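# Slide the tape roll onto the rod with two hands

## Task

Get the roll of tape threaded over the rod so that it stays there on its own, not merely because the robot is holding it. At the end, nothing the robot is in contact with may sag by more than about a fingernail's thickness once released, and no motor of either hand may still show moving in hand_stopped_by. Nothing may be pushed or knocked off the table.

## Robot and tools

Robot: a humanoid upper body on a stand past the table's -x edge, facing about +x, with two arms: left_arm (its own left, on the +y side, carrying a left hand) and right_arm (on the -y side, carrying a right hand). Each hand has five fingers. A loose object may occasionally get a small external shove.

World frame: table top at z = 0, +z up, +x away from the robot across the table; the table's near edge is at x = 0.18 m. Origin sits roughly under the pelvis (pelvis 0.01 to 0.14 m above the table). Shoulders are about 0.28 m above the pelvis, 0.06 m toward +x, and 0.10 m to either side in y. A hand point reaches no more than 0.62 m from its shoulder. The body may be slightly turned or tilted, and printed positions grow less accurate at long reach.

Hand point frame: a point 0.05 m in front of the palm, where index pad and thumb tip meet in a pinch. +z runs along the straightened fingers (fingertips 0.06 to 0.07 m past it), +y out of the palm. On the right hand +x points away from the thumb toward the little finger; on the left hand +x points toward the thumb. A wrist bracket on the little-finger side sticks out 0.03 m beyond the point in +y and 0.11 m across the palm, and it can collide.

Row layout (shared by execute_actions and move): one flat list of 28 numbers, each in [-1, 1], always covering both arms: left_arm dx, dy, dz, rx, ry, rz, then left_gripper little, ring, middle, index, thumb_bend, thumb_turn, force_limit, speed; then the same 14 for right_arm and right_gripper. dx..rz are an offset, not a pose: a target relative to the hand point's measured pose when the action began, expressed in that hand point's own axes; 1.0 equals 0.6 m or 180 degrees; rx, ry, rz form one rotation vector. Every row of an action is relative to that same starting pose, not to the prior row. Finger values: +1 straight/open, -1 fully curled/closed. thumb_turn +1 puts the thumb beside the palm, -1 in front of it. A pinch is roughly index -0.22, thumb_bend -0.75, thumb_turn -0.57. force_limit maps -1..+1 to about 0..10 N fingertip force (0..15 N for the two thumb motors) and only stops closing motors. speed maps -1..+1 from near zero to full (whole travel in 0.6 s); use -0.9 or lower for a gentle close. There is no no-change value for the hand: repeat the last eight hand numbers sent, or, if none yet, send hand_measured plus hand_force_limit and hand_speed.

execute_actions(actions): a list of actions; each action is up to 15 rows, one per 1/30 s step, and a short table keeps its final row for the remaining steps. An empty list just returns state and images. Per step, the commanded pose is clipped to within 70 mm and 16 degrees of the measured pose, so large offsets need several actions; afterwards the arm drifts at most to its last clipped pose.

move(target, speed, blocking): target is one 28-number row, offsets taken from the pose in the latest result that reported one. Each hand point travels a straight path to its target, both finishing together, lasting 0.5 to 10 s (cut off at 10 s). speed is m/s, 0.002 to 0.5, default 0.25; rotation limited to twice that in rad/s. Paths ignore obstacles and the other arm; hand points may lag, stray or overshoot speed, especially with a straight arm. Faster contact and targets further past a surface push harder. Hand numbers are applied at the start. The result adds a move: line with an ending (done, off_target, moving, held, fault) and limits (paced: pose clipped; held: steps blocked, after which the arm may suddenly speed up). blocking=false returns after 0.5 s; check with wait(0), and call wait or stop before any new row or move.

wait(seconds): 0 to 10; holds the last commands and returns early if a move ends. stop(): brakes a running move, needing room. zoom_image(camera, region): region [x0, y0, x1, y1] in pixels of cam_head, cam_high (896x504), cam_left_wrist or cam_right_wrist (504x504), at most 504 by 504. show_instructions(): shows the reference pages. finished_scene(scene): ends the given scene (1 or 2) irreversibly after the last command is held.

Results: left_arm/right_arm lines give end_effector_position (m) and end_effector_quat_wxyz in the world frame; Hand target lines give where each controller now drives; "pose unreachable" means the clearance check altered that arm's command. hand_measured, hand_stopped_by and hand_load_n list six values in motor order. hand_stopped_by words: moving, target, force, stalled, fault (dead motor). A dropped object shows as loads near 0. Locked fingers hold at least 15 N. To squeeze more, raise force_limit and send a more closed target; to loosen, send a more open one. Joint torque readings include drive output, offsets and noise.

Grasping: with the thumb fully in front of the palm, the hand can wrap objects 0.035 to 0.08 m across, the object lying on the wrist side of the hand point; turn the thumb before arriving.

Avoid: arms hitting or pressing each other (any part), knocking things off the table, drops and slams. Joint load limits are 22.2 N m, except wrist pitch and yaw at 4.45 N m (held weight counts); reaching one freezes that arm for 10 s. Holding loads heats motors: warning from 90 °C, and at 120 °C the arm drops. Time spent, smoothness and effort matter, so move efficiently. Make sure the tape rests on the rod unsupported and the fingers have settled before finishing.

Each tool is called as name(argument=value, ...) on one line, values as JSON.

Reference images:

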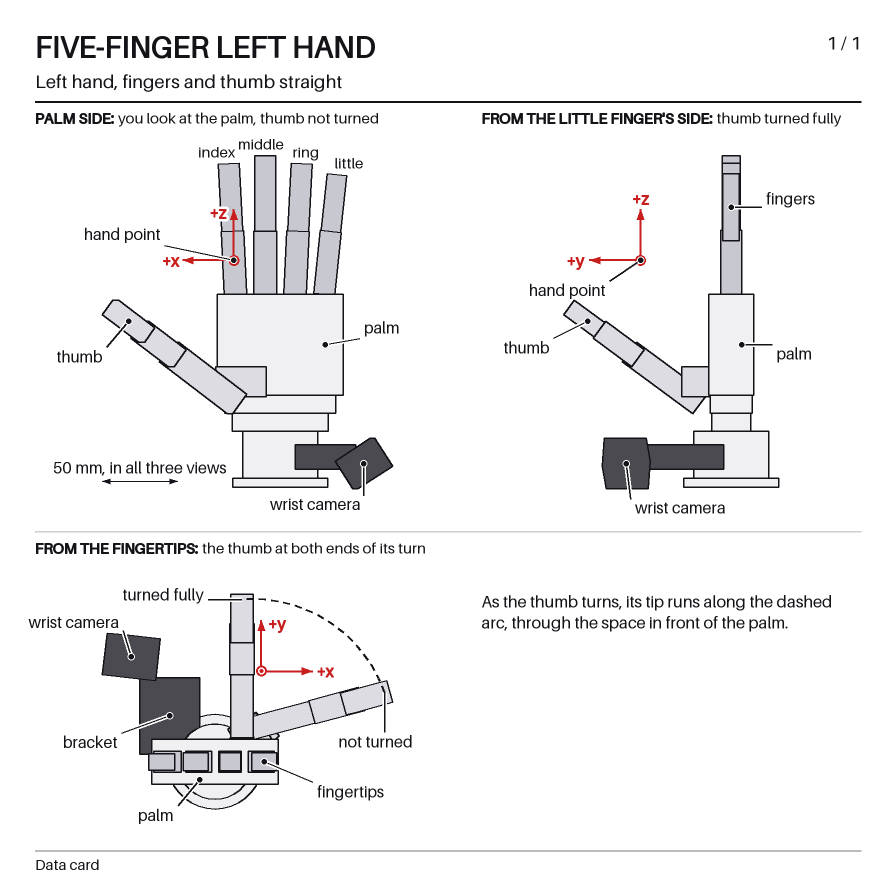

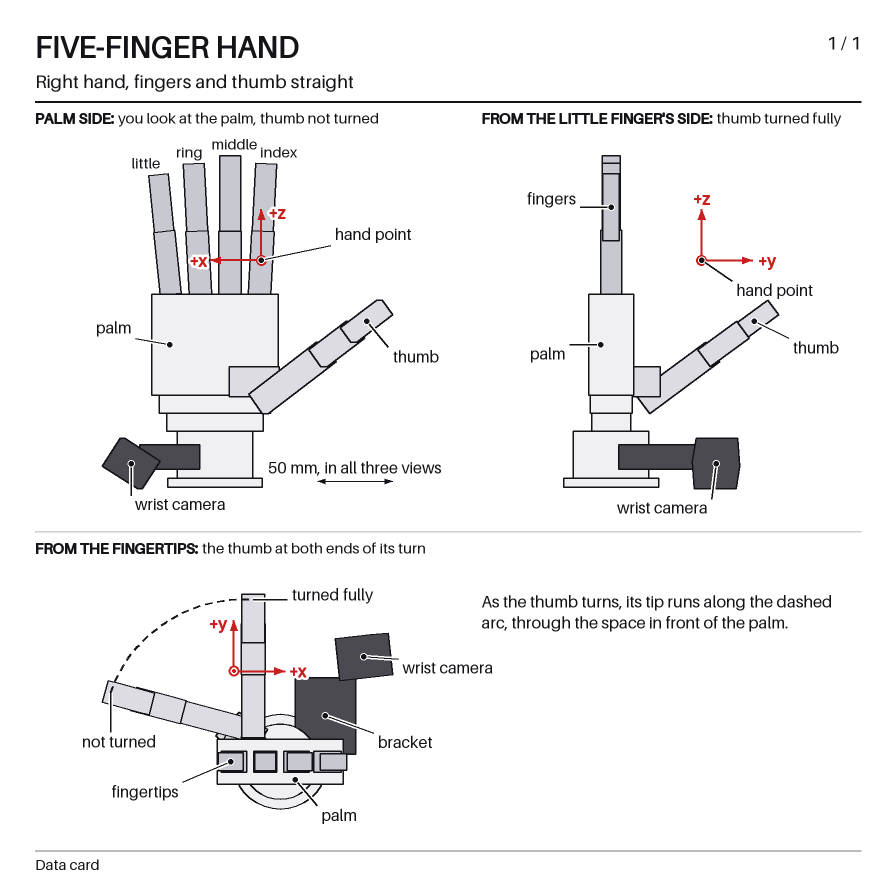

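## Session

execute_actions(actions=[])

Scene clock: 0.00 s.
left_arm: end_effector_position=(+0.0650, +0.1587, +0.4434) hand_measured=(+1.000, +1.000, +1.000, +1.000, +1.000, +1.000) hand_load_n=(+0.0, +0.0, +0.0, +0.0, +0.0, +0.0) hand_stopped_by=(target, target, target, target, target, target) hand_force_limit=0.00 hand_speed=-0.80 end_effector_quat_wxyz=(+0.054, -0.071, -0.103, +0.991) | right_arm: end_effector_position=(+0.2127, -0.0710, +0.4817) hand_measured=(+1.000, +1.000, +1.000, +1.000, +1.000, +1.000) hand_load_n=(+0.0, +0.0, +0.0, +0.0, +0.0, +0.0) hand_stopped_by=(target, target, target, target, target, target) hand_force_limit=0.00 hand_speed=-0.80 end_effector_quat_wxyz=(+0.951, -0.125, +0.163, +0.233)
Joint positions: left_arm=[-0.128  0.429  0.081 -0.631 -0.638 -1.176 -0.416] | right_arm=[-0.069 -0.588 -0.11  -0.571  0.708 -0.844  0.161]
Joint velocities: left_arm=[ 0.    -0.003  0.     0.    -0.005  0.     0.   ] | right_arm=[0.003 0.    0.    0.002 0.    0.    0.   ]
Joint torques (N m, as the arm reports them, + toward a larger angle): no reading
Motor temperatures (°C, as the motors report them): left_arm=[47 46 40 47 44 35 35] | right_arm=[44 49 44 47 42 34 37]
Hand target (left_arm): +0.065, +0.159, +0.443; +0.054, -0.071, -0.103, +0.991
Hand target (right_arm): +0.213, -0.071, +0.482; +0.951, -0.125, +0.163, +0.233

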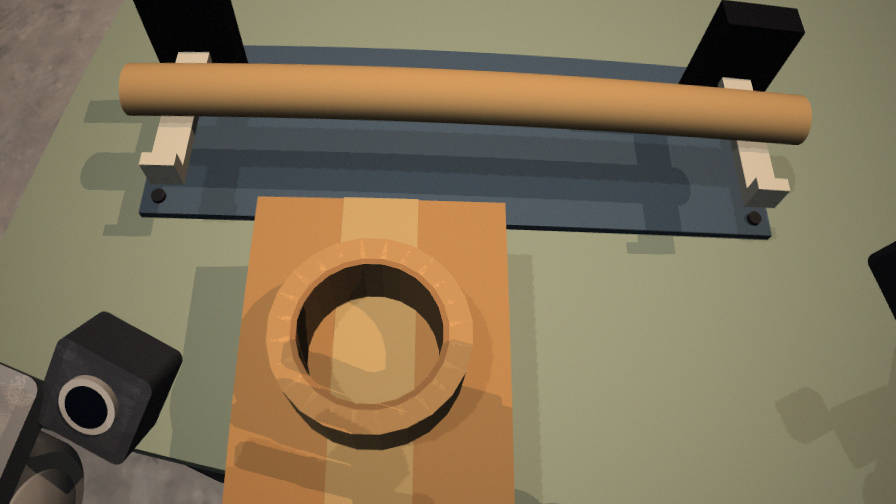

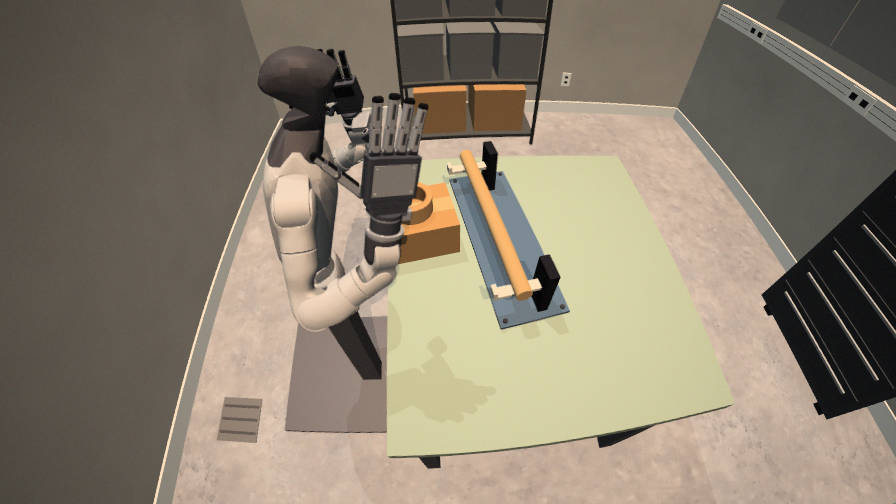

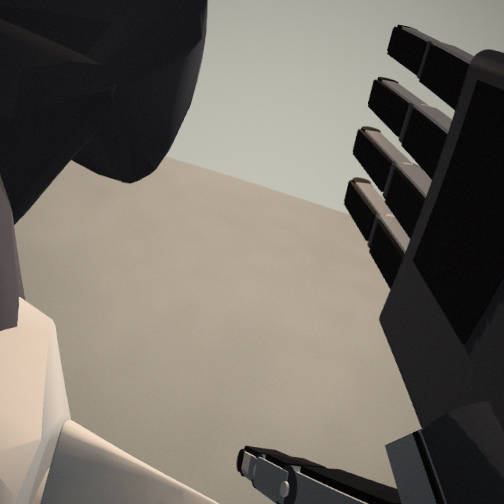

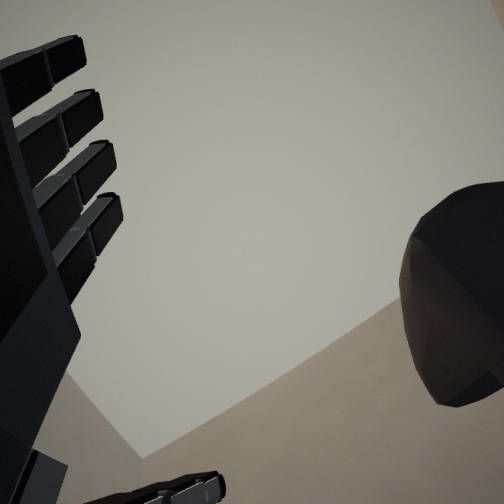

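move(target=[-0.2,-0.058,-0.355,-0.418,-0.27,0.164,1,1,1,0.2,0.3,-0.57,0.5,0,0.458,-0.045,-0.245,-0.345,0.559,-0.299,0.6,0.6,0.6,0.6,1,-1,0.5,0])

Scene clock: 7.27 s.
left_arm: end_effector_position=(+0.2173, +0.2185, +0.2580) hand_measured=(+1.000, +1.000, +1.000, +0.200, +0.300, -0.570) hand_load_n=(+0.0, +0.0, +0.0, +0.0, +0.0, +0.0) hand_stopped_by=(target, target, target, target, target, target) hand_force_limit=0.50 hand_speed=0.00 end_effector_quat_wxyz=(+0.267, -0.263, +0.664, -0.648) | right_arm: end_effector_position=(+0.4204, -0.0411, +0.2481) hand_measured=(+0.600, +0.600, +0.600, +0.600, +1.000, -1.000) hand_load_n=(+0.0, +0.0, +0.0, +0.0, +0.0, +0.0) hand_stopped_by=(target, target, target, target, target, target) hand_force_limit=0.50 hand_speed=0.00 end_effector_quat_wxyz=(-0.310, +0.683, -0.589, +0.299)
Joint positions: left_arm=[ 0.044  1.008  0.693 -0.038 -0.272 -1.194 -0.963] | right_arm=[-1.52  -1.225  1.026 -0.474 -0.067  1.183  0.902]
Joint velocities: left_arm=[ 0.012 -0.003  0.006 -0.003 -0.006  0.     0.   ] | right_arm=[-0.021  0.002  0.009  0.     0.005  0.     0.   ]
Joint torques (N m, as the arm reports them, + toward a larger angle): left_arm=[-3.07  4.53  2.34 -2.   -0.9   0.18  0.95] | right_arm=[-4.64 -1.49 -1.81  1.64 -0.47  0.05 -0.31]
Motor temperatures (°C, as the motors report them): left_arm=[47 47 41 47 44 35 36] | right_arm=[45 50 44 47 43 34 37]
Hand target (left_arm): +0.218, +0.219, +0.258; +0.269, -0.262, +0.663, -0.647
Hand target (right_arm): +0.421, -0.041, +0.248; -0.310, +0.682, -0.590, +0.301
Off the commanded pose (left_arm): 0.003 m, 2 deg.
Off the commanded pose (right_arm): 0.012 m, 3 deg.
move: off_target (right_arm); limits=paced,held; held on 4 of 162 steps (left_arm)
pose unreachable (left arm): on one or more control steps of this call, first in action 0 (counted from 0), this arm could not follow its commanded pose, so it was not sent that pose on those steps. It may still have moved: this result reports where it is.
cause: the commanded pose would bring two parts of the arm too close to each other (joints 2 (shoulder roll) to 7 (wrist yaw) lie between them).
camera_calibration (this result's frames):
cam_left_wrist: T_world_to_cam=[[0.0751114, 0.0761393, 0.994264, -0.291428], [-0.979351, -0.182044, 0.0879255, 0.231972], [0.187695, -0.980338, 0.0608935, 0.288103], [0, 0, 0, 1]] pos_world=[0.194996, 0.346857, 0.251817]
cam_right_wrist: T_world_to_cam=[[-0.627701, -0.0726322, -0.775058, 0.443723], [-0.481887, 0.818196, 0.313594, 0.16049], [0.611372, 0.570334, -0.548583, 0.0350986], [0, 0, 0, 1]] pos_world=[0.334405, -0.119102, 0.312837]

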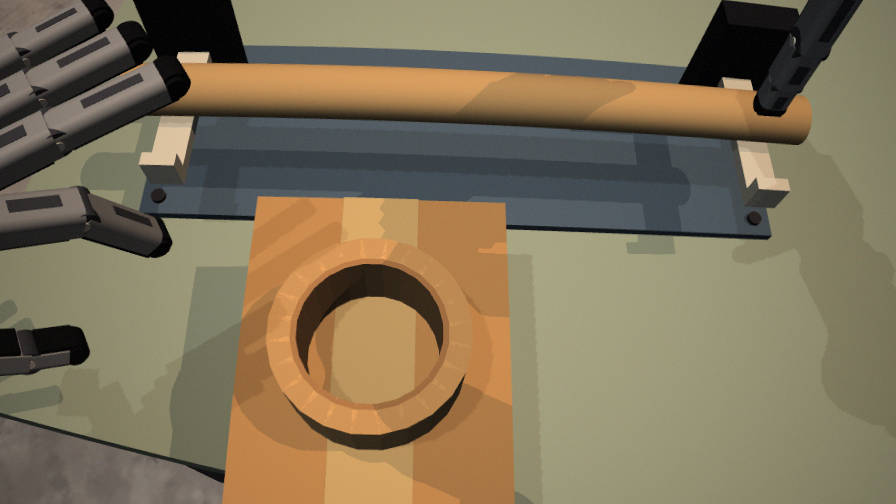

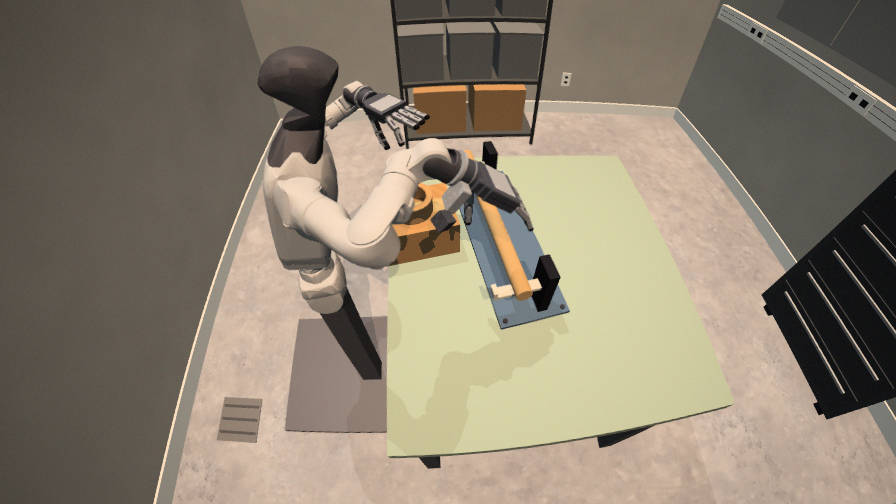

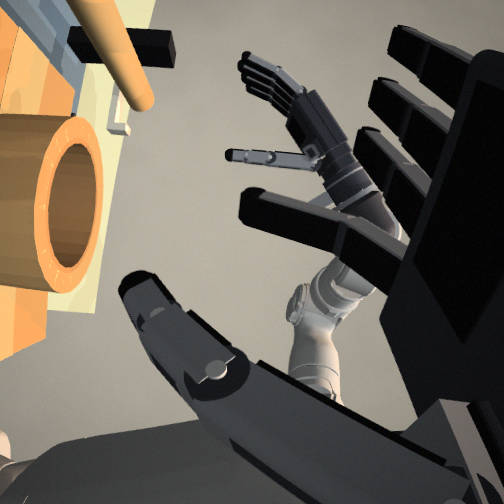

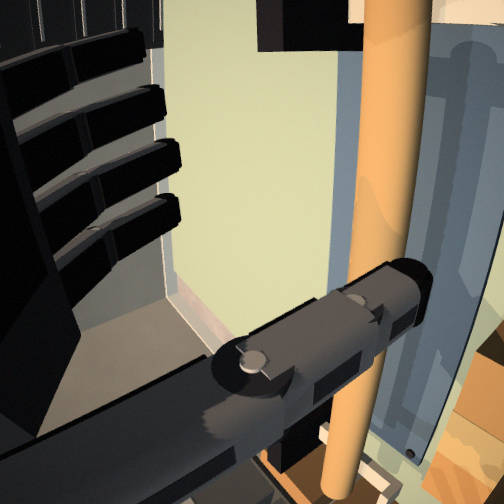

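move(target=[0.075,0.097,0.1,-0.08,0,0,1,1,1,0.2,-0.2,-0.57,0.5,0,-0.057,0.047,0.148,0,0,-0.015,0.6,0.6,0.6,0.6,1,-1,0.5,0], speed=0.12)

Scene clock: 9.17 s.
left_arm: end_effector_position=(+0.2261, +0.1452, +0.1993) hand_measured=(+1.000, +1.000, +1.000, +0.200, -0.200, -0.570) hand_load_n=(+0.0, +0.0, +0.0, +0.0, +0.0, +0.0) hand_stopped_by=(target, target, target, target, target, target) hand_force_limit=0.50 hand_speed=0.00 end_effector_quat_wxyz=(+0.229, -0.293, +0.739, -0.562) | right_arm: end_effector_position=(+0.4671, -0.0027, +0.1711) hand_measured=(+0.600, +0.600, +0.600, +0.600, +1.000, -1.000) hand_load_n=(+0.0, +0.0, +0.0, +0.0, +0.0, +0.0) hand_stopped_by=(target, target, target, target, target, target) hand_force_limit=0.50 hand_speed=0.00 end_effector_quat_wxyz=(-0.304, +0.697, -0.572, +0.308)
Joint positions: left_arm=[ 0.011  0.837  0.482 -0.579  0.165 -0.734 -0.942] | right_arm=[-1.43  -0.849  1.156 -0.038 -0.141  1.032  0.659]
Joint velocities: left_arm=[ 0.015  0.002  0.005 -0.003  0.026  0.002  0.   ] | right_arm=[ 0.009 -0.008  0.026  0.    -0.003 -0.004 -0.001]
Joint torques (N m, as the arm reports them, + toward a larger angle): left_arm=[-3.22  2.88  1.56 -2.41 -0.51  0.15  0.82] | right_arm=[-5.81 -1.74 -1.75  0.93 -0.39 -0.15 -0.43]
Motor temperatures (°C, as the motors report them): left_arm=[47 47 41 47 44 35 36] | right_arm=[46 50 45 47 43 34 37]
Hand target (left_arm): +0.227, +0.145, +0.199; +0.230, -0.292, +0.739, -0.561
Hand target (right_arm): +0.468, -0.003, +0.172; -0.305, +0.697, -0.570, +0.310
Off the commanded pose (left_arm): 0.001 m, 0 deg.
Off the commanded pose (right_arm): 0.003 m, 0 deg.
move: done
camera_calibration (this result's frames):
cam_left_wrist: T_world_to_cam=[[0.246467, -0.0971251, 0.964272, -0.235728], [-0.952511, -0.20786, 0.222524, 0.203261], [0.17882, -0.973325, -0.143743, 0.259928], [0, 0, 0, 1]] pos_world=[0.205227, 0.272349, 0.219439]
cam_right_wrist: T_world_to_cam=[[-0.618704, -0.121484, -0.776174, 0.412052], [-0.510012, 0.813594, 0.2792, 0.194686], [0.597573, 0.5686, -0.565332, -0.048314], [0, 0, 0, 1]] pos_world=[0.383102, -0.0808662, 0.238155]

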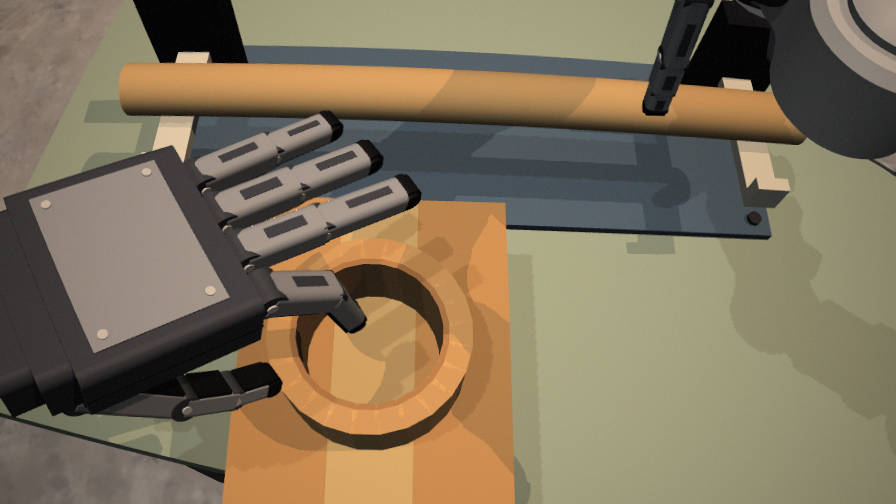

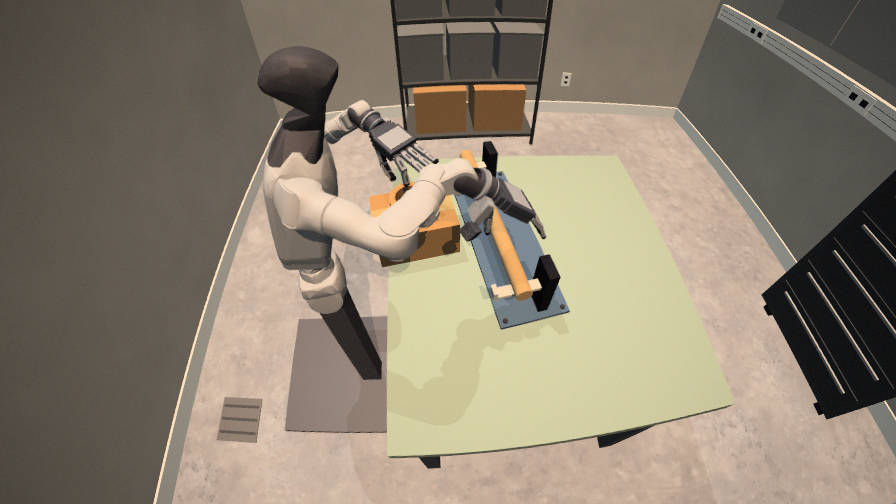

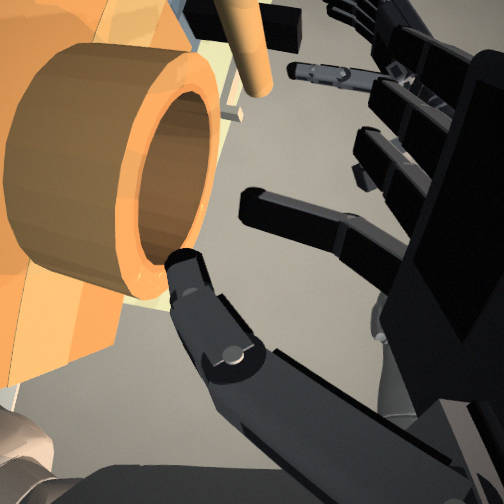

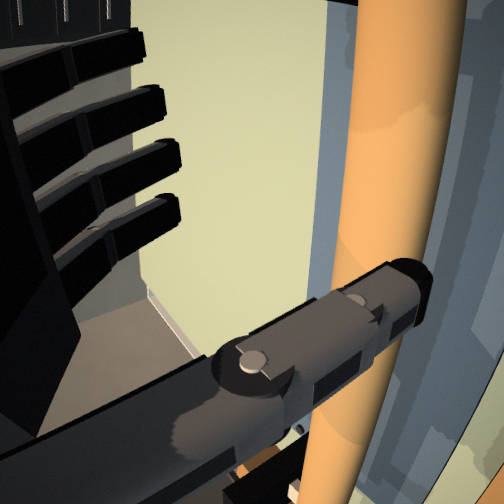

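move(target=[0,0.093,0.026,0,0,0,1,1,0.25,0.2,-0.2,-0.57,0.5,0,0,0.102,0.06,0,0,0,0.6,0.6,0.6,0.6,1,-1,0.5,0], speed=0.06)

Scene clock: 11.10 s.
left_arm: end_effector_position=(+0.2241, +0.1443, +0.1416) hand_measured=(+1.000, +1.000, +0.250, +0.200, -0.200, -0.570) hand_load_n=(+0.0, +0.0, +0.0, +0.0, +0.0, +0.0) hand_stopped_by=(target, target, target, target, target, target) hand_force_limit=0.50 hand_speed=0.00 end_effector_quat_wxyz=(+0.226, -0.293, +0.739, -0.562) | right_arm: end_effector_position=(+0.4567, -0.0094, +0.1014) hand_measured=(+0.600, +0.600, +0.600, +0.600, +1.000, -1.000) hand_load_n=(+0.0, +0.0, +0.0, +0.0, +0.0, +0.0) hand_stopped_by=(target, target, target, target, target, target) hand_force_limit=0.50 hand_speed=0.00 end_effector_quat_wxyz=(-0.304, +0.697, -0.573, +0.306)
Joint positions: left_arm=[ 0.033  0.622  0.431 -0.376  0.427 -1.045 -0.852] | right_arm=[-1.218 -0.764  1.169  0.013 -0.142  1.003  0.426]
Joint velocities: left_arm=[-0.003 -0.006  0.    -0.011  0.    -0.002  0.   ] | right_arm=[-0.003 -0.009 -0.005  0.    -0.003  0.    -0.003]
Joint torques (N m, as the arm reports them, + toward a larger angle): left_arm=[-2.93  2.19  1.46 -2.43 -0.91  0.01  0.89] | right_arm=[-5.58 -1.68 -1.61  0.48 -0.36 -0.09 -0.39]
Motor temperatures (°C, as the motors report them): left_arm=[47 47 41 47 44 35 36] | right_arm=[48 50 45 47 43 34 37]
Hand target (left_arm): +0.224, +0.144, +0.141; +0.226, -0.293, +0.740, -0.562
Hand target (right_arm): +0.457, -0.009, +0.102; -0.305, +0.698, -0.571, +0.308
Off the commanded pose (left_arm): 0.003 m, 0 deg.
Off the commanded pose (right_arm): 0.001 m, 0 deg.
move: done
camera_calibration (this result's frames):
cam_left_wrist: T_world_to_cam=[[0.250663, -0.0965174, 0.963251, -0.180546], [-0.952278, -0.203599, 0.227407, 0.212641], [0.174168, -0.974285, -0.142946, 0.252219], [0, 0, 0, 1]] pos_world=[0.203821, 0.2716, 0.161609]
cam_right_wrist: T_world_to_cam=[[-0.621543, -0.119609, -0.774195, 0.351811], [-0.508229, 0.813634, 0.282317, 0.213235], [0.596144, 0.56894, -0.566497, -0.0768735], [0, 0, 0, 1]] pos_world=[0.372865, -0.087679, 0.168622]

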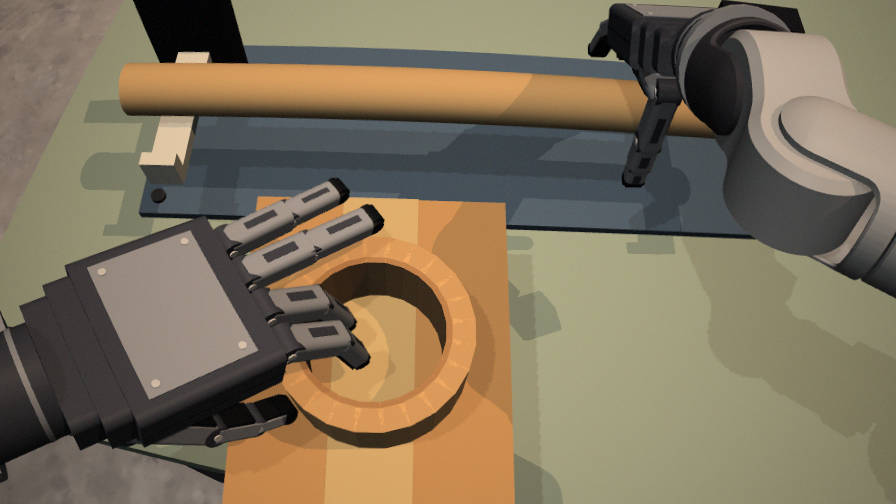

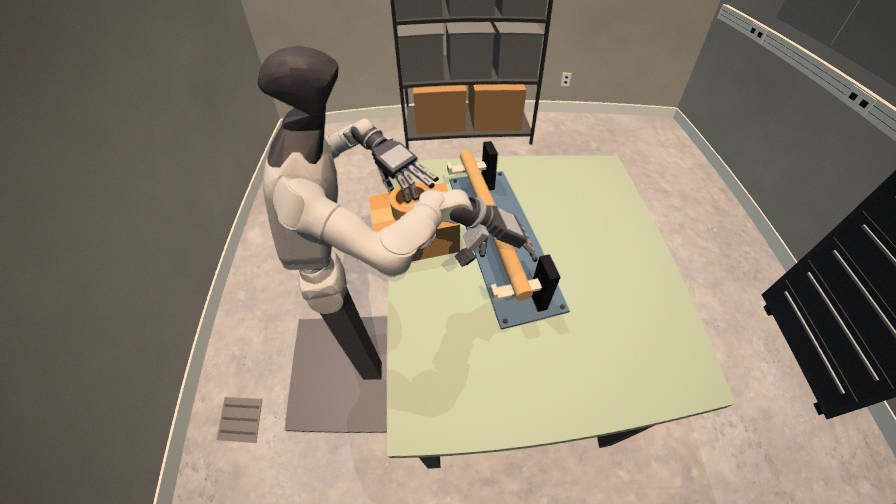

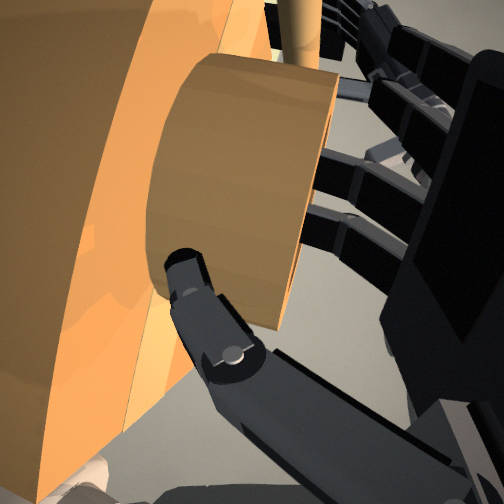

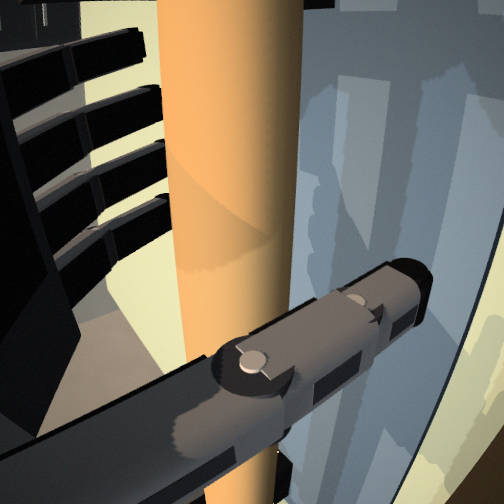

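move(target=[0,0,0,0,0,0,1,1,-0.5,-0.5,-0.55,-0.8,0.6,-0.6,0,0.02,0.035,0,0,0,0.4,0.4,0.4,0.4,1,-1,0.5,-0.5], speed=0.05)

move(target=[0,-0.1,-0.03,0,0,0,1,1,-0.5,-0.5,-0.55,-0.8,0.6,-0.6,0,0,0,0,0,0,-1,-1,-1,-1,-0.6,-1,0.7,-0.5], speed=0.06)

Scene clock: 12.20 s.
left_arm: end_effector_position=(+0.2240, +0.1443, +0.1416) hand_measured=(+1.000, +1.000, -0.032, -0.080, -0.360, -0.798) hand_load_n=(+0.0, +0.0, +9.0, +11.5, +12.0, +5.0) hand_stopped_by=(target, target, force, force, force, target) hand_force_limit=0.60 hand_speed=-0.60 end_effector_quat_wxyz=(+0.226, -0.293, +0.739, -0.563) | right_arm: end_effector_position=(+0.4662, -0.0096, +0.0803) hand_measured=(+0.400, +0.400, +0.400, +0.400, +1.000, -1.000) hand_load_n=(+0.0, +0.0, +0.0, +0.0, +0.0, +0.0) hand_stopped_by=(target, target, target, target, target, target) hand_force_limit=0.50 hand_speed=-0.50 end_effector_quat_wxyz=(-0.304, +0.696, -0.573, +0.307)
Joint positions: left_arm=[ 0.033  0.622  0.431 -0.376  0.427 -1.045 -0.852] | right_arm=[-1.187 -0.693  1.17   0.177 -0.142  0.899  0.363]
Joint velocities: left_arm=[-0.009 -0.011  0.011  0.005 -0.002  0.     0.   ] | right_arm=[ 0.006  0.    -0.02   0.    -0.006 -0.001  0.   ]
Joint torques (N m, as the arm reports them, + toward a larger angle): left_arm=[-2.86  2.53  1.5  -2.64 -1.13  0.1   0.8 ] | right_arm=[-5.56 -1.63 -1.47  0.22 -0.24 -0.1  -0.4 ]
Motor temperatures (°C, as the motors report them): left_arm=[47 48 41 47 44 35 36] | right_arm=[48 50 45 47 43 34 37]
Hand target (left_arm): +0.224, +0.144, +0.142; +0.226, -0.293, +0.739, -0.562
Hand target (right_arm): +0.466, -0.009, +0.080; -0.305, +0.697, -0.572, +0.307
Off the commanded pose (left_arm): 0.000 m, 0 deg.
Off the commanded pose (right_arm): 0.002 m, 0 deg.
move: done
camera_calibration (this result's frames):
cam_left_wrist: T_world_to_cam=[[0.250572, -0.0964711, 0.963279, -0.180538], [-0.952316, -0.203497, 0.227341, 0.212612], [0.174093, -0.974311, -0.142862, 0.252224], [0, 0, 0, 1]] pos_world=[0.203801, 0.271594, 0.161606]
cam_right_wrist: T_world_to_cam=[[-0.620472, -0.11703, -0.775447, 0.341004], [-0.506899, 0.814332, 0.282695, 0.223476], [0.598388, 0.568478, -0.564593, -0.0956182], [0, 0, 0, 1]] pos_world=[0.38208, -0.0877192, 0.147269]

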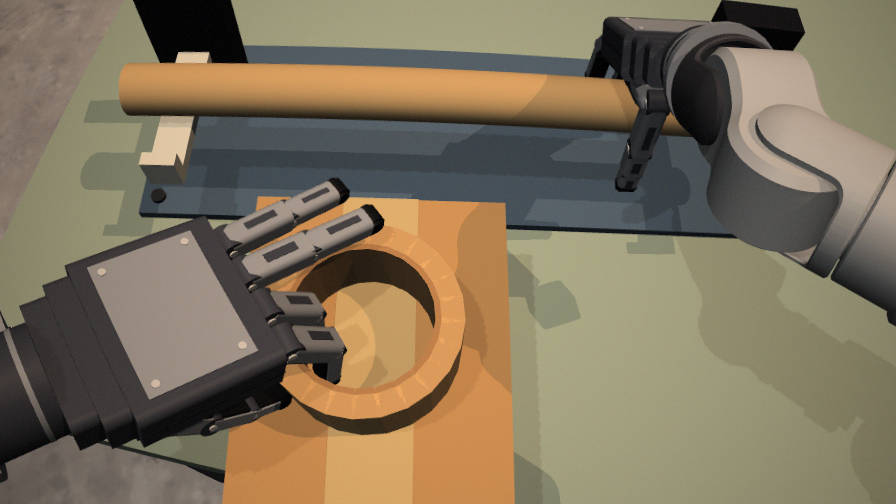

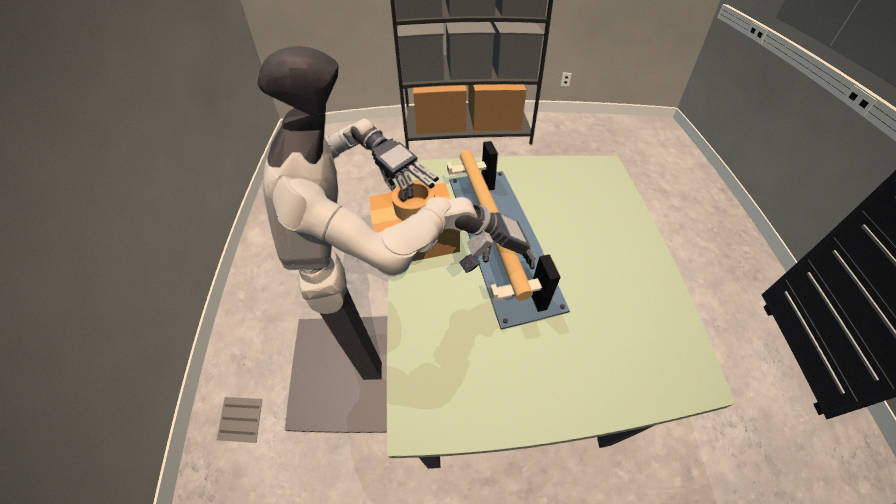

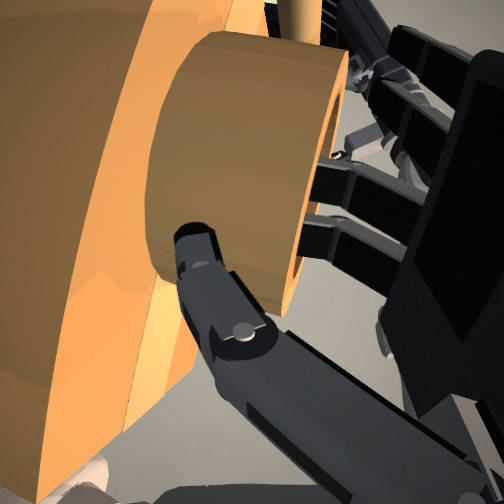

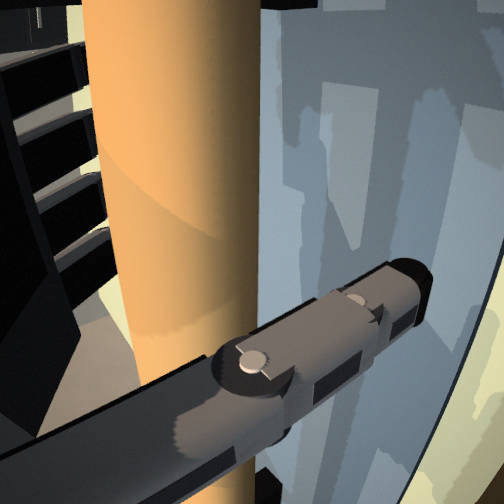

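Scene clock: 13.57 s.
left_arm: end_effector_position=(+0.2255, +0.1462, +0.2041) hand_measured=(+1.000, +1.000, -0.032, -0.080, -0.360, -0.798) hand_load_n=(+0.0, +0.0, +9.0, +11.0, +12.5, +5.0) hand_stopped_by=(target, target, force, force, force, target) hand_force_limit=0.60 hand_speed=-0.60 end_effector_quat_wxyz=(+0.230, -0.293, +0.738, -0.562) | right_arm: end_effector_position=(+0.4643, -0.0085, +0.0785) hand_measured=(-0.408, -0.344, -0.372, -0.390, +0.516, -1.000) hand_load_n=(+10.5, +0.0, +4.5, +10.0, +13.0, +8.0) hand_stopped_by=(force, force, force, force, force, target) hand_force_limit=0.70 hand_speed=-0.50 end_effector_quat_wxyz=(-0.303, +0.698, -0.573, +0.304)
Joint positions: left_arm=[ 0.009  0.851  0.498 -0.587  0.138 -0.718 -0.953] | right_arm=[-1.184 -0.691  1.17   0.176 -0.142  0.896  0.364]
Joint velocities: left_arm=[-0.006  0.006  0.005 -0.014  0.005  0.001  0.   ] | right_arm=[-0.003 -0.006 -0.002  0.    -0.008  0.     0.   ]
Joint torques (N m, as the arm reports them, + toward a larger angle): left_arm=[-3.42  3.01  2.2  -2.32 -1.51  0.16  1.25] | right_arm=[-5.79 -1.91 -1.64  0.25 -0.23  0.11 -0.35]
Motor temperatures (°C, as the motors report them): left_arm=[47 48 41 47 44 35 36] | right_arm=[49 50 45 47 43 34 37]
Hand target (left_arm): +0.225, +0.146, +0.205; +0.229, -0.293, +0.738, -0.563
Hand target (right_arm): +0.466, -0.010, +0.080; -0.304, +0.696, -0.573, +0.307
Off the commanded pose (left_arm): 0.003 m, 0 deg.
Off the commanded pose (right_arm): 0.003 m, 0 deg.
move: done
camera_calibration (this result's frames):
cam_left_wrist: T_world_to_cam=[[0.245543, -0.0964708, 0.964573, -0.240092], [-0.952572, -0.208535, 0.221632, 0.202207], [0.179766, -0.973245, -0.1431, 0.261396], [0, 0, 0, 1]] pos_world=[0.20458, 0.273408, 0.224177]
cam_right_wrist: T_world_to_cam=[[-0.624957, -0.119106, -0.771519, 0.340247], [-0.50864, 0.811848, 0.286684, 0.22264], [0.592211, 0.571591, -0.567953, -0.092975], [0, 0, 0, 1]] pos_world=[0.380944, -0.0870806, 0.145874]

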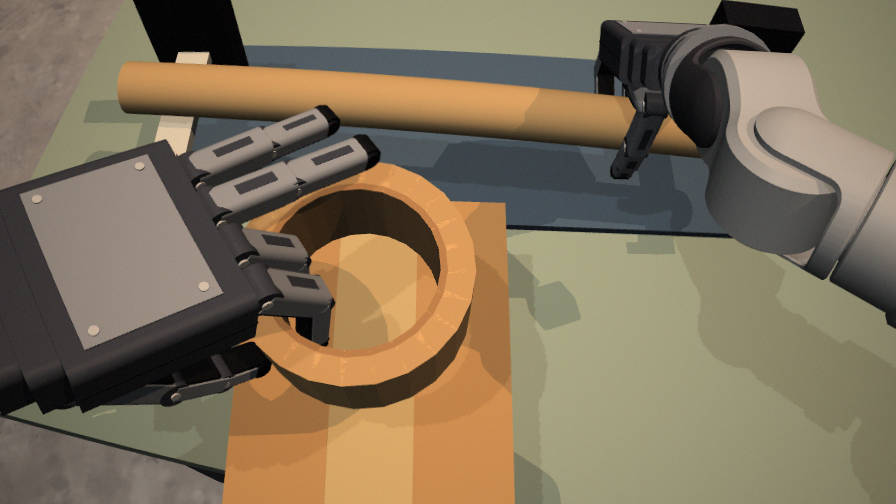

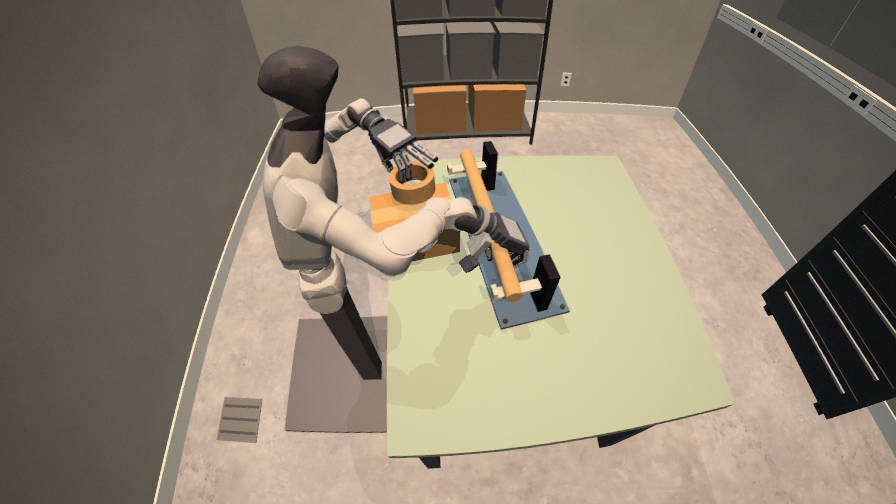

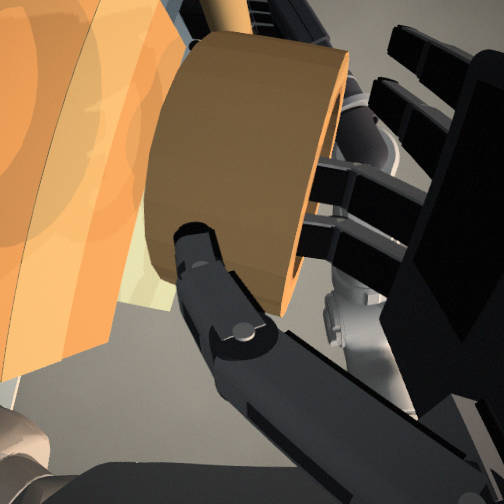

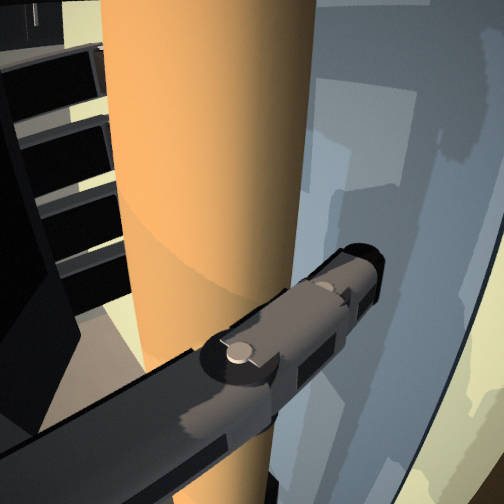

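move(target=[-0.208,-0.027,-0.12,0.223,-0.096,-0.509,1,1,-0.5,-0.5,-0.55,-0.8,0.6,-0.6,0.2,-0.095,-0.2,0,0,0,-0.95,-0.95,-0.95,-0.95,-0.6,-1,0.8,-0.5], speed=0.2)

Scene clock: 18.97 s.
left_arm: end_effector_position=(+0.2704, +0.2853, +0.2385) hand_measured=(+1.000, +1.000, -0.032, -0.080, -0.358, -0.798) hand_load_n=(+0.0, +0.0, +6.5, +11.0, +13.5, +5.0) hand_stopped_by=(target, target, force, force, force, target) hand_force_limit=0.60 hand_speed=-0.60 end_effector_quat_wxyz=(+0.041, +0.709, -0.055, +0.701) | right_arm: end_effector_position=(+0.4296, -0.1306, +0.2058) hand_measured=(-0.410, -0.388, -0.388, -0.390, +0.512, -1.000) hand_load_n=(+0.0, +0.0, +0.0, +10.5, +5.5, +5.0) hand_stopped_by=(force, force, force, force, force, target) hand_force_limit=0.80 hand_speed=-0.50 end_effector_quat_wxyz=(-0.305, +0.689, -0.582, +0.305)
Joint positions: left_arm=[ 0.272  0.631  0.616 -0.258 -0.706  0.081 -0.689] | right_arm=[-1.106 -1.552  0.904 -0.328  0.131  0.644  0.558]
Joint velocities: left_arm=[ 0.006  0.006  0.005 -0.008  0.003  0.004  0.   ] | right_arm=[-0.009  0.     0.015 -0.005 -0.008  0.     0.   ]
Joint torques (N m, as the arm reports them, + toward a larger angle): left_arm=[-2.29  3.44  2.51 -3.7  -1.34 -0.94  0.03] | right_arm=[-4.18 -2.9  -2.82  1.39  0.33 -0.35 -0.33]
Motor temperatures (°C, as the motors report them): left_arm=[47 48 41 47 44 35 37] | right_arm=[52 51 46 47 43 34 38]
Hand target (left_arm): +0.270, +0.286, +0.239; +0.041, +0.709, -0.052, +0.702
Hand target (right_arm): +0.426, -0.128, +0.203; -0.303, +0.694, -0.583, +0.296
Off the commanded pose (left_arm): 0.006 m, 2 deg.
Off the commanded pose (right_arm): 0.006 m, 2 deg.
move: off_target (left_arm, right_arm)
camera_calibration (this result's frames):
cam_left_wrist: T_world_to_cam=[[0.112777, 0.988503, -0.100717, -0.290416], [-0.524738, 0.145328, 0.838767, -0.0975789], [0.84376, -0.0417435, 0.535095, -0.21345], [0, 0, 0, 1]] pos_world=[0.161649, 0.292348, 0.166812]
cam_right_wrist: T_world_to_cam=[[-0.624626, -0.0951308, -0.775108, 0.406017], [-0.490512, 0.820117, 0.294628, 0.259235], [0.607651, 0.564232, -0.558929, 0.0602258], [0, 0, 0, 1]] pos_world=[0.34417, -0.20796, 0.271991]

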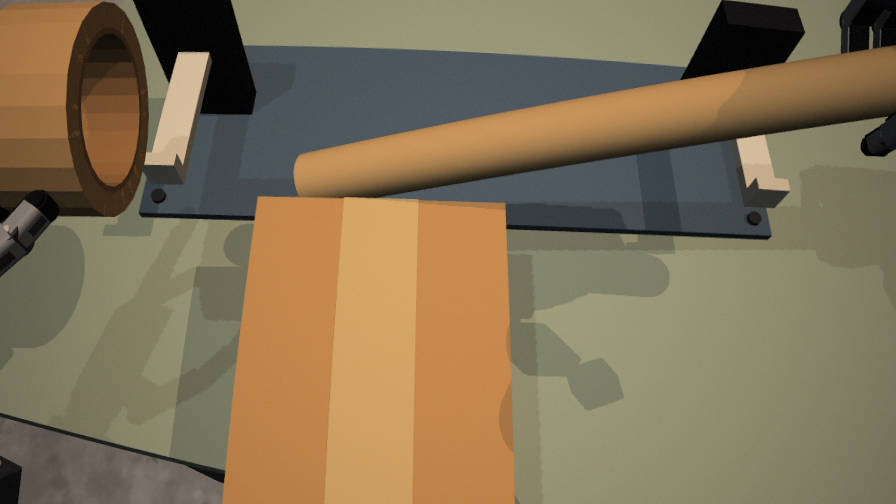

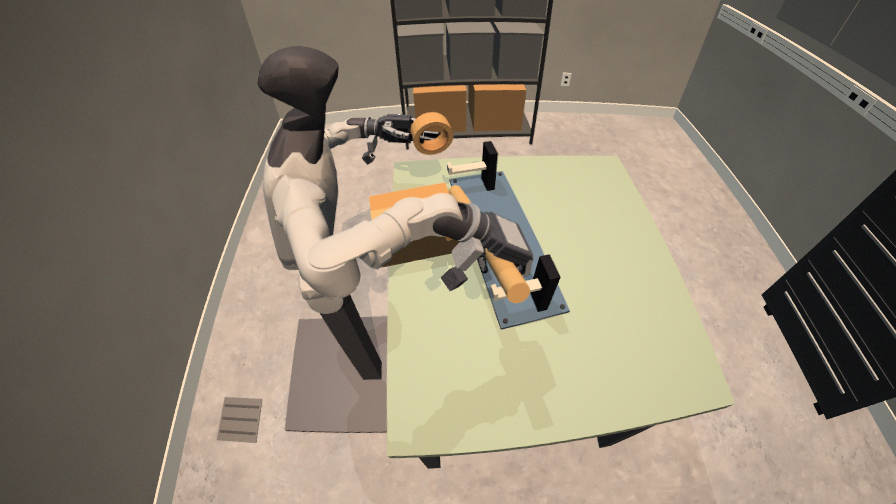

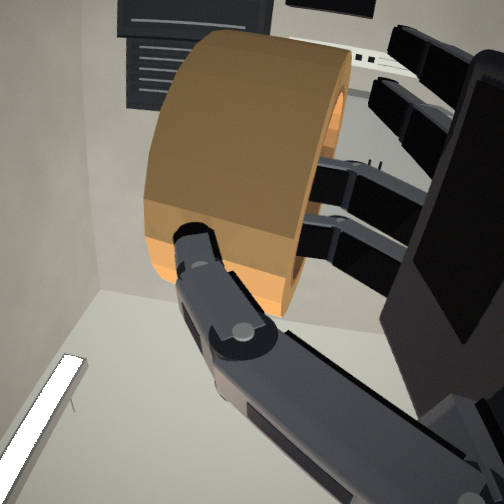

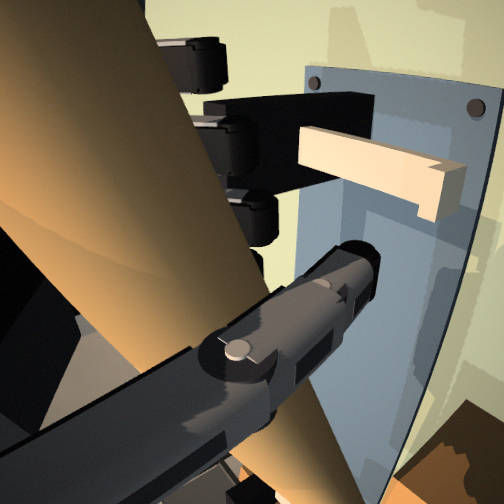

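Rod drooped ~22°. Tighten and rotate about world x.

move(target=[0,0,0,0,0,0,1,1,-0.5,-0.5,-0.55,-0.8,0.6,-0.6,0,-0.02,-0.02,0,-0.075,0.09,-1,-1,-1,-1,-0.7,-1,1,-0.5], speed=0.1)

Scene clock: 21.40 s.
left_arm: end_effector_position=(+0.2704, +0.2853, +0.2385) hand_measured=(+1.000, +1.000, -0.032, -0.080, -0.358, -0.798) hand_load_n=(+0.0, +0.0, +6.5, +11.0, +13.5, +5.0) hand_stopped_by=(target, target, force, force, force, target) hand_force_limit=0.60 hand_speed=-0.60 end_effector_quat_wxyz=(+0.041, +0.710, -0.055, +0.701) | right_arm: end_effector_position=(+0.4294, -0.1295, +0.2227) hand_measured=(-0.820, -0.604, -0.490, -0.390, -0.050, -1.000) hand_load_n=(+7.5, +0.0, +0.5, +12.0, +14.0, +9.0) hand_stopped_by=(force, force, force, force, force, target) hand_force_limit=1.00 hand_speed=-0.50 end_effector_quat_wxyz=(+0.411, -0.629, +0.636, -0.177)
Joint positions: left_arm=[ 0.272  0.631  0.616 -0.258 -0.706  0.081 -0.689] | right_arm=[-0.721 -1.589  0.536 -0.021  0.443  0.194  0.526]
Joint velocities: left_arm=[0.014 0.002 0.    0.009 0.009 0.    0.   ] | right_arm=[ 0.    -0.005 -0.018  0.008  0.011 -0.009  0.   ]
Joint torques (N m, as the arm reports them, + toward a larger angle): left_arm=[-2.49  3.73  2.42 -3.47 -1.09 -1.03 -0.11] | right_arm=[-4.04 -3.76 -3.22  1.76  1.11 -0.64 -0.5 ]
Motor temperatures (°C, as the motors report them): left_arm=[47 48 41 48 44 36 36] | right_arm=[52 52 47 47 43 34 38]
Hand target (left_arm): +0.270, +0.285, +0.239; +0.041, +0.709, -0.055, +0.701
Hand target (right_arm): +0.429, -0.129, +0.223; -0.412, +0.628, -0.637, +0.174
Off the commanded pose (left_arm): 0.000 m, 0 deg.
Off the commanded pose (right_arm): 0.002 m, 0 deg.
move: done
camera_calibration (this result's frames):
cam_left_wrist: T_world_to_cam=[[0.112604, 0.988501, -0.10093, -0.290358], [-0.524637, 0.14541, 0.838816, -0.0976255], [0.843846, -0.0415026, 0.534977, -0.213495], [0, 0, 0, 1]] pos_world=[0.161635, 0.292354, 0.166799]
cam_right_wrist: T_world_to_cam=[[-0.662594, 0.184373, -0.725931, 0.460607], [-0.46717, 0.655839, 0.592981, 0.155588], [0.585424, 0.732039, -0.348421, 0.0536036], [0, 0, 0, 1]] pos_world=[0.346501, -0.226205, 0.260785]

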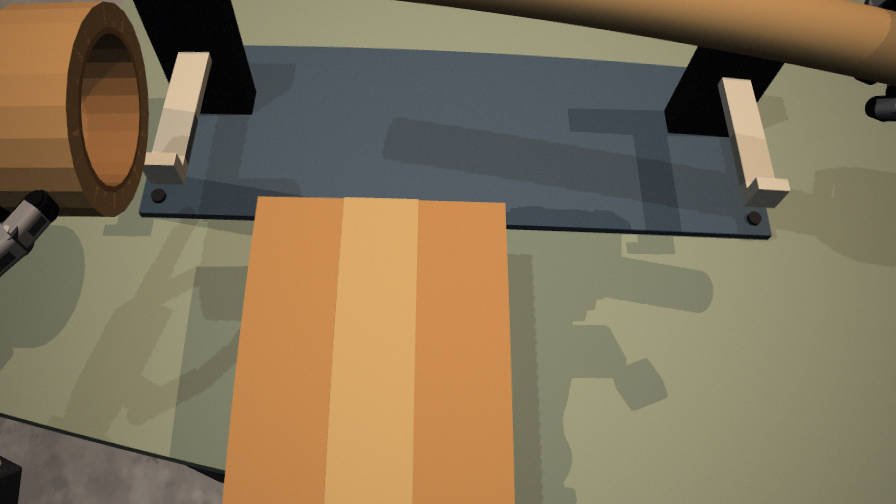

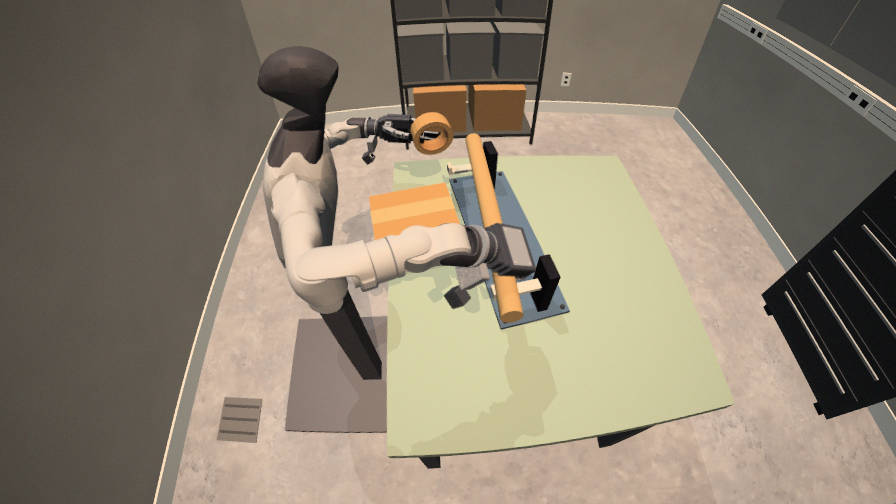

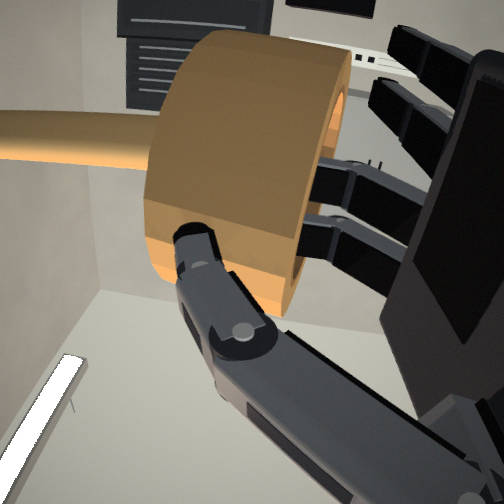

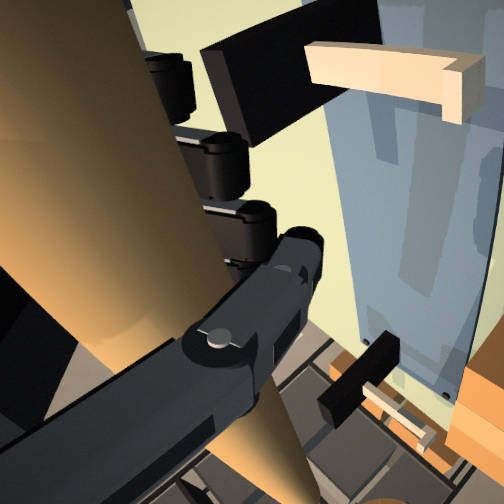

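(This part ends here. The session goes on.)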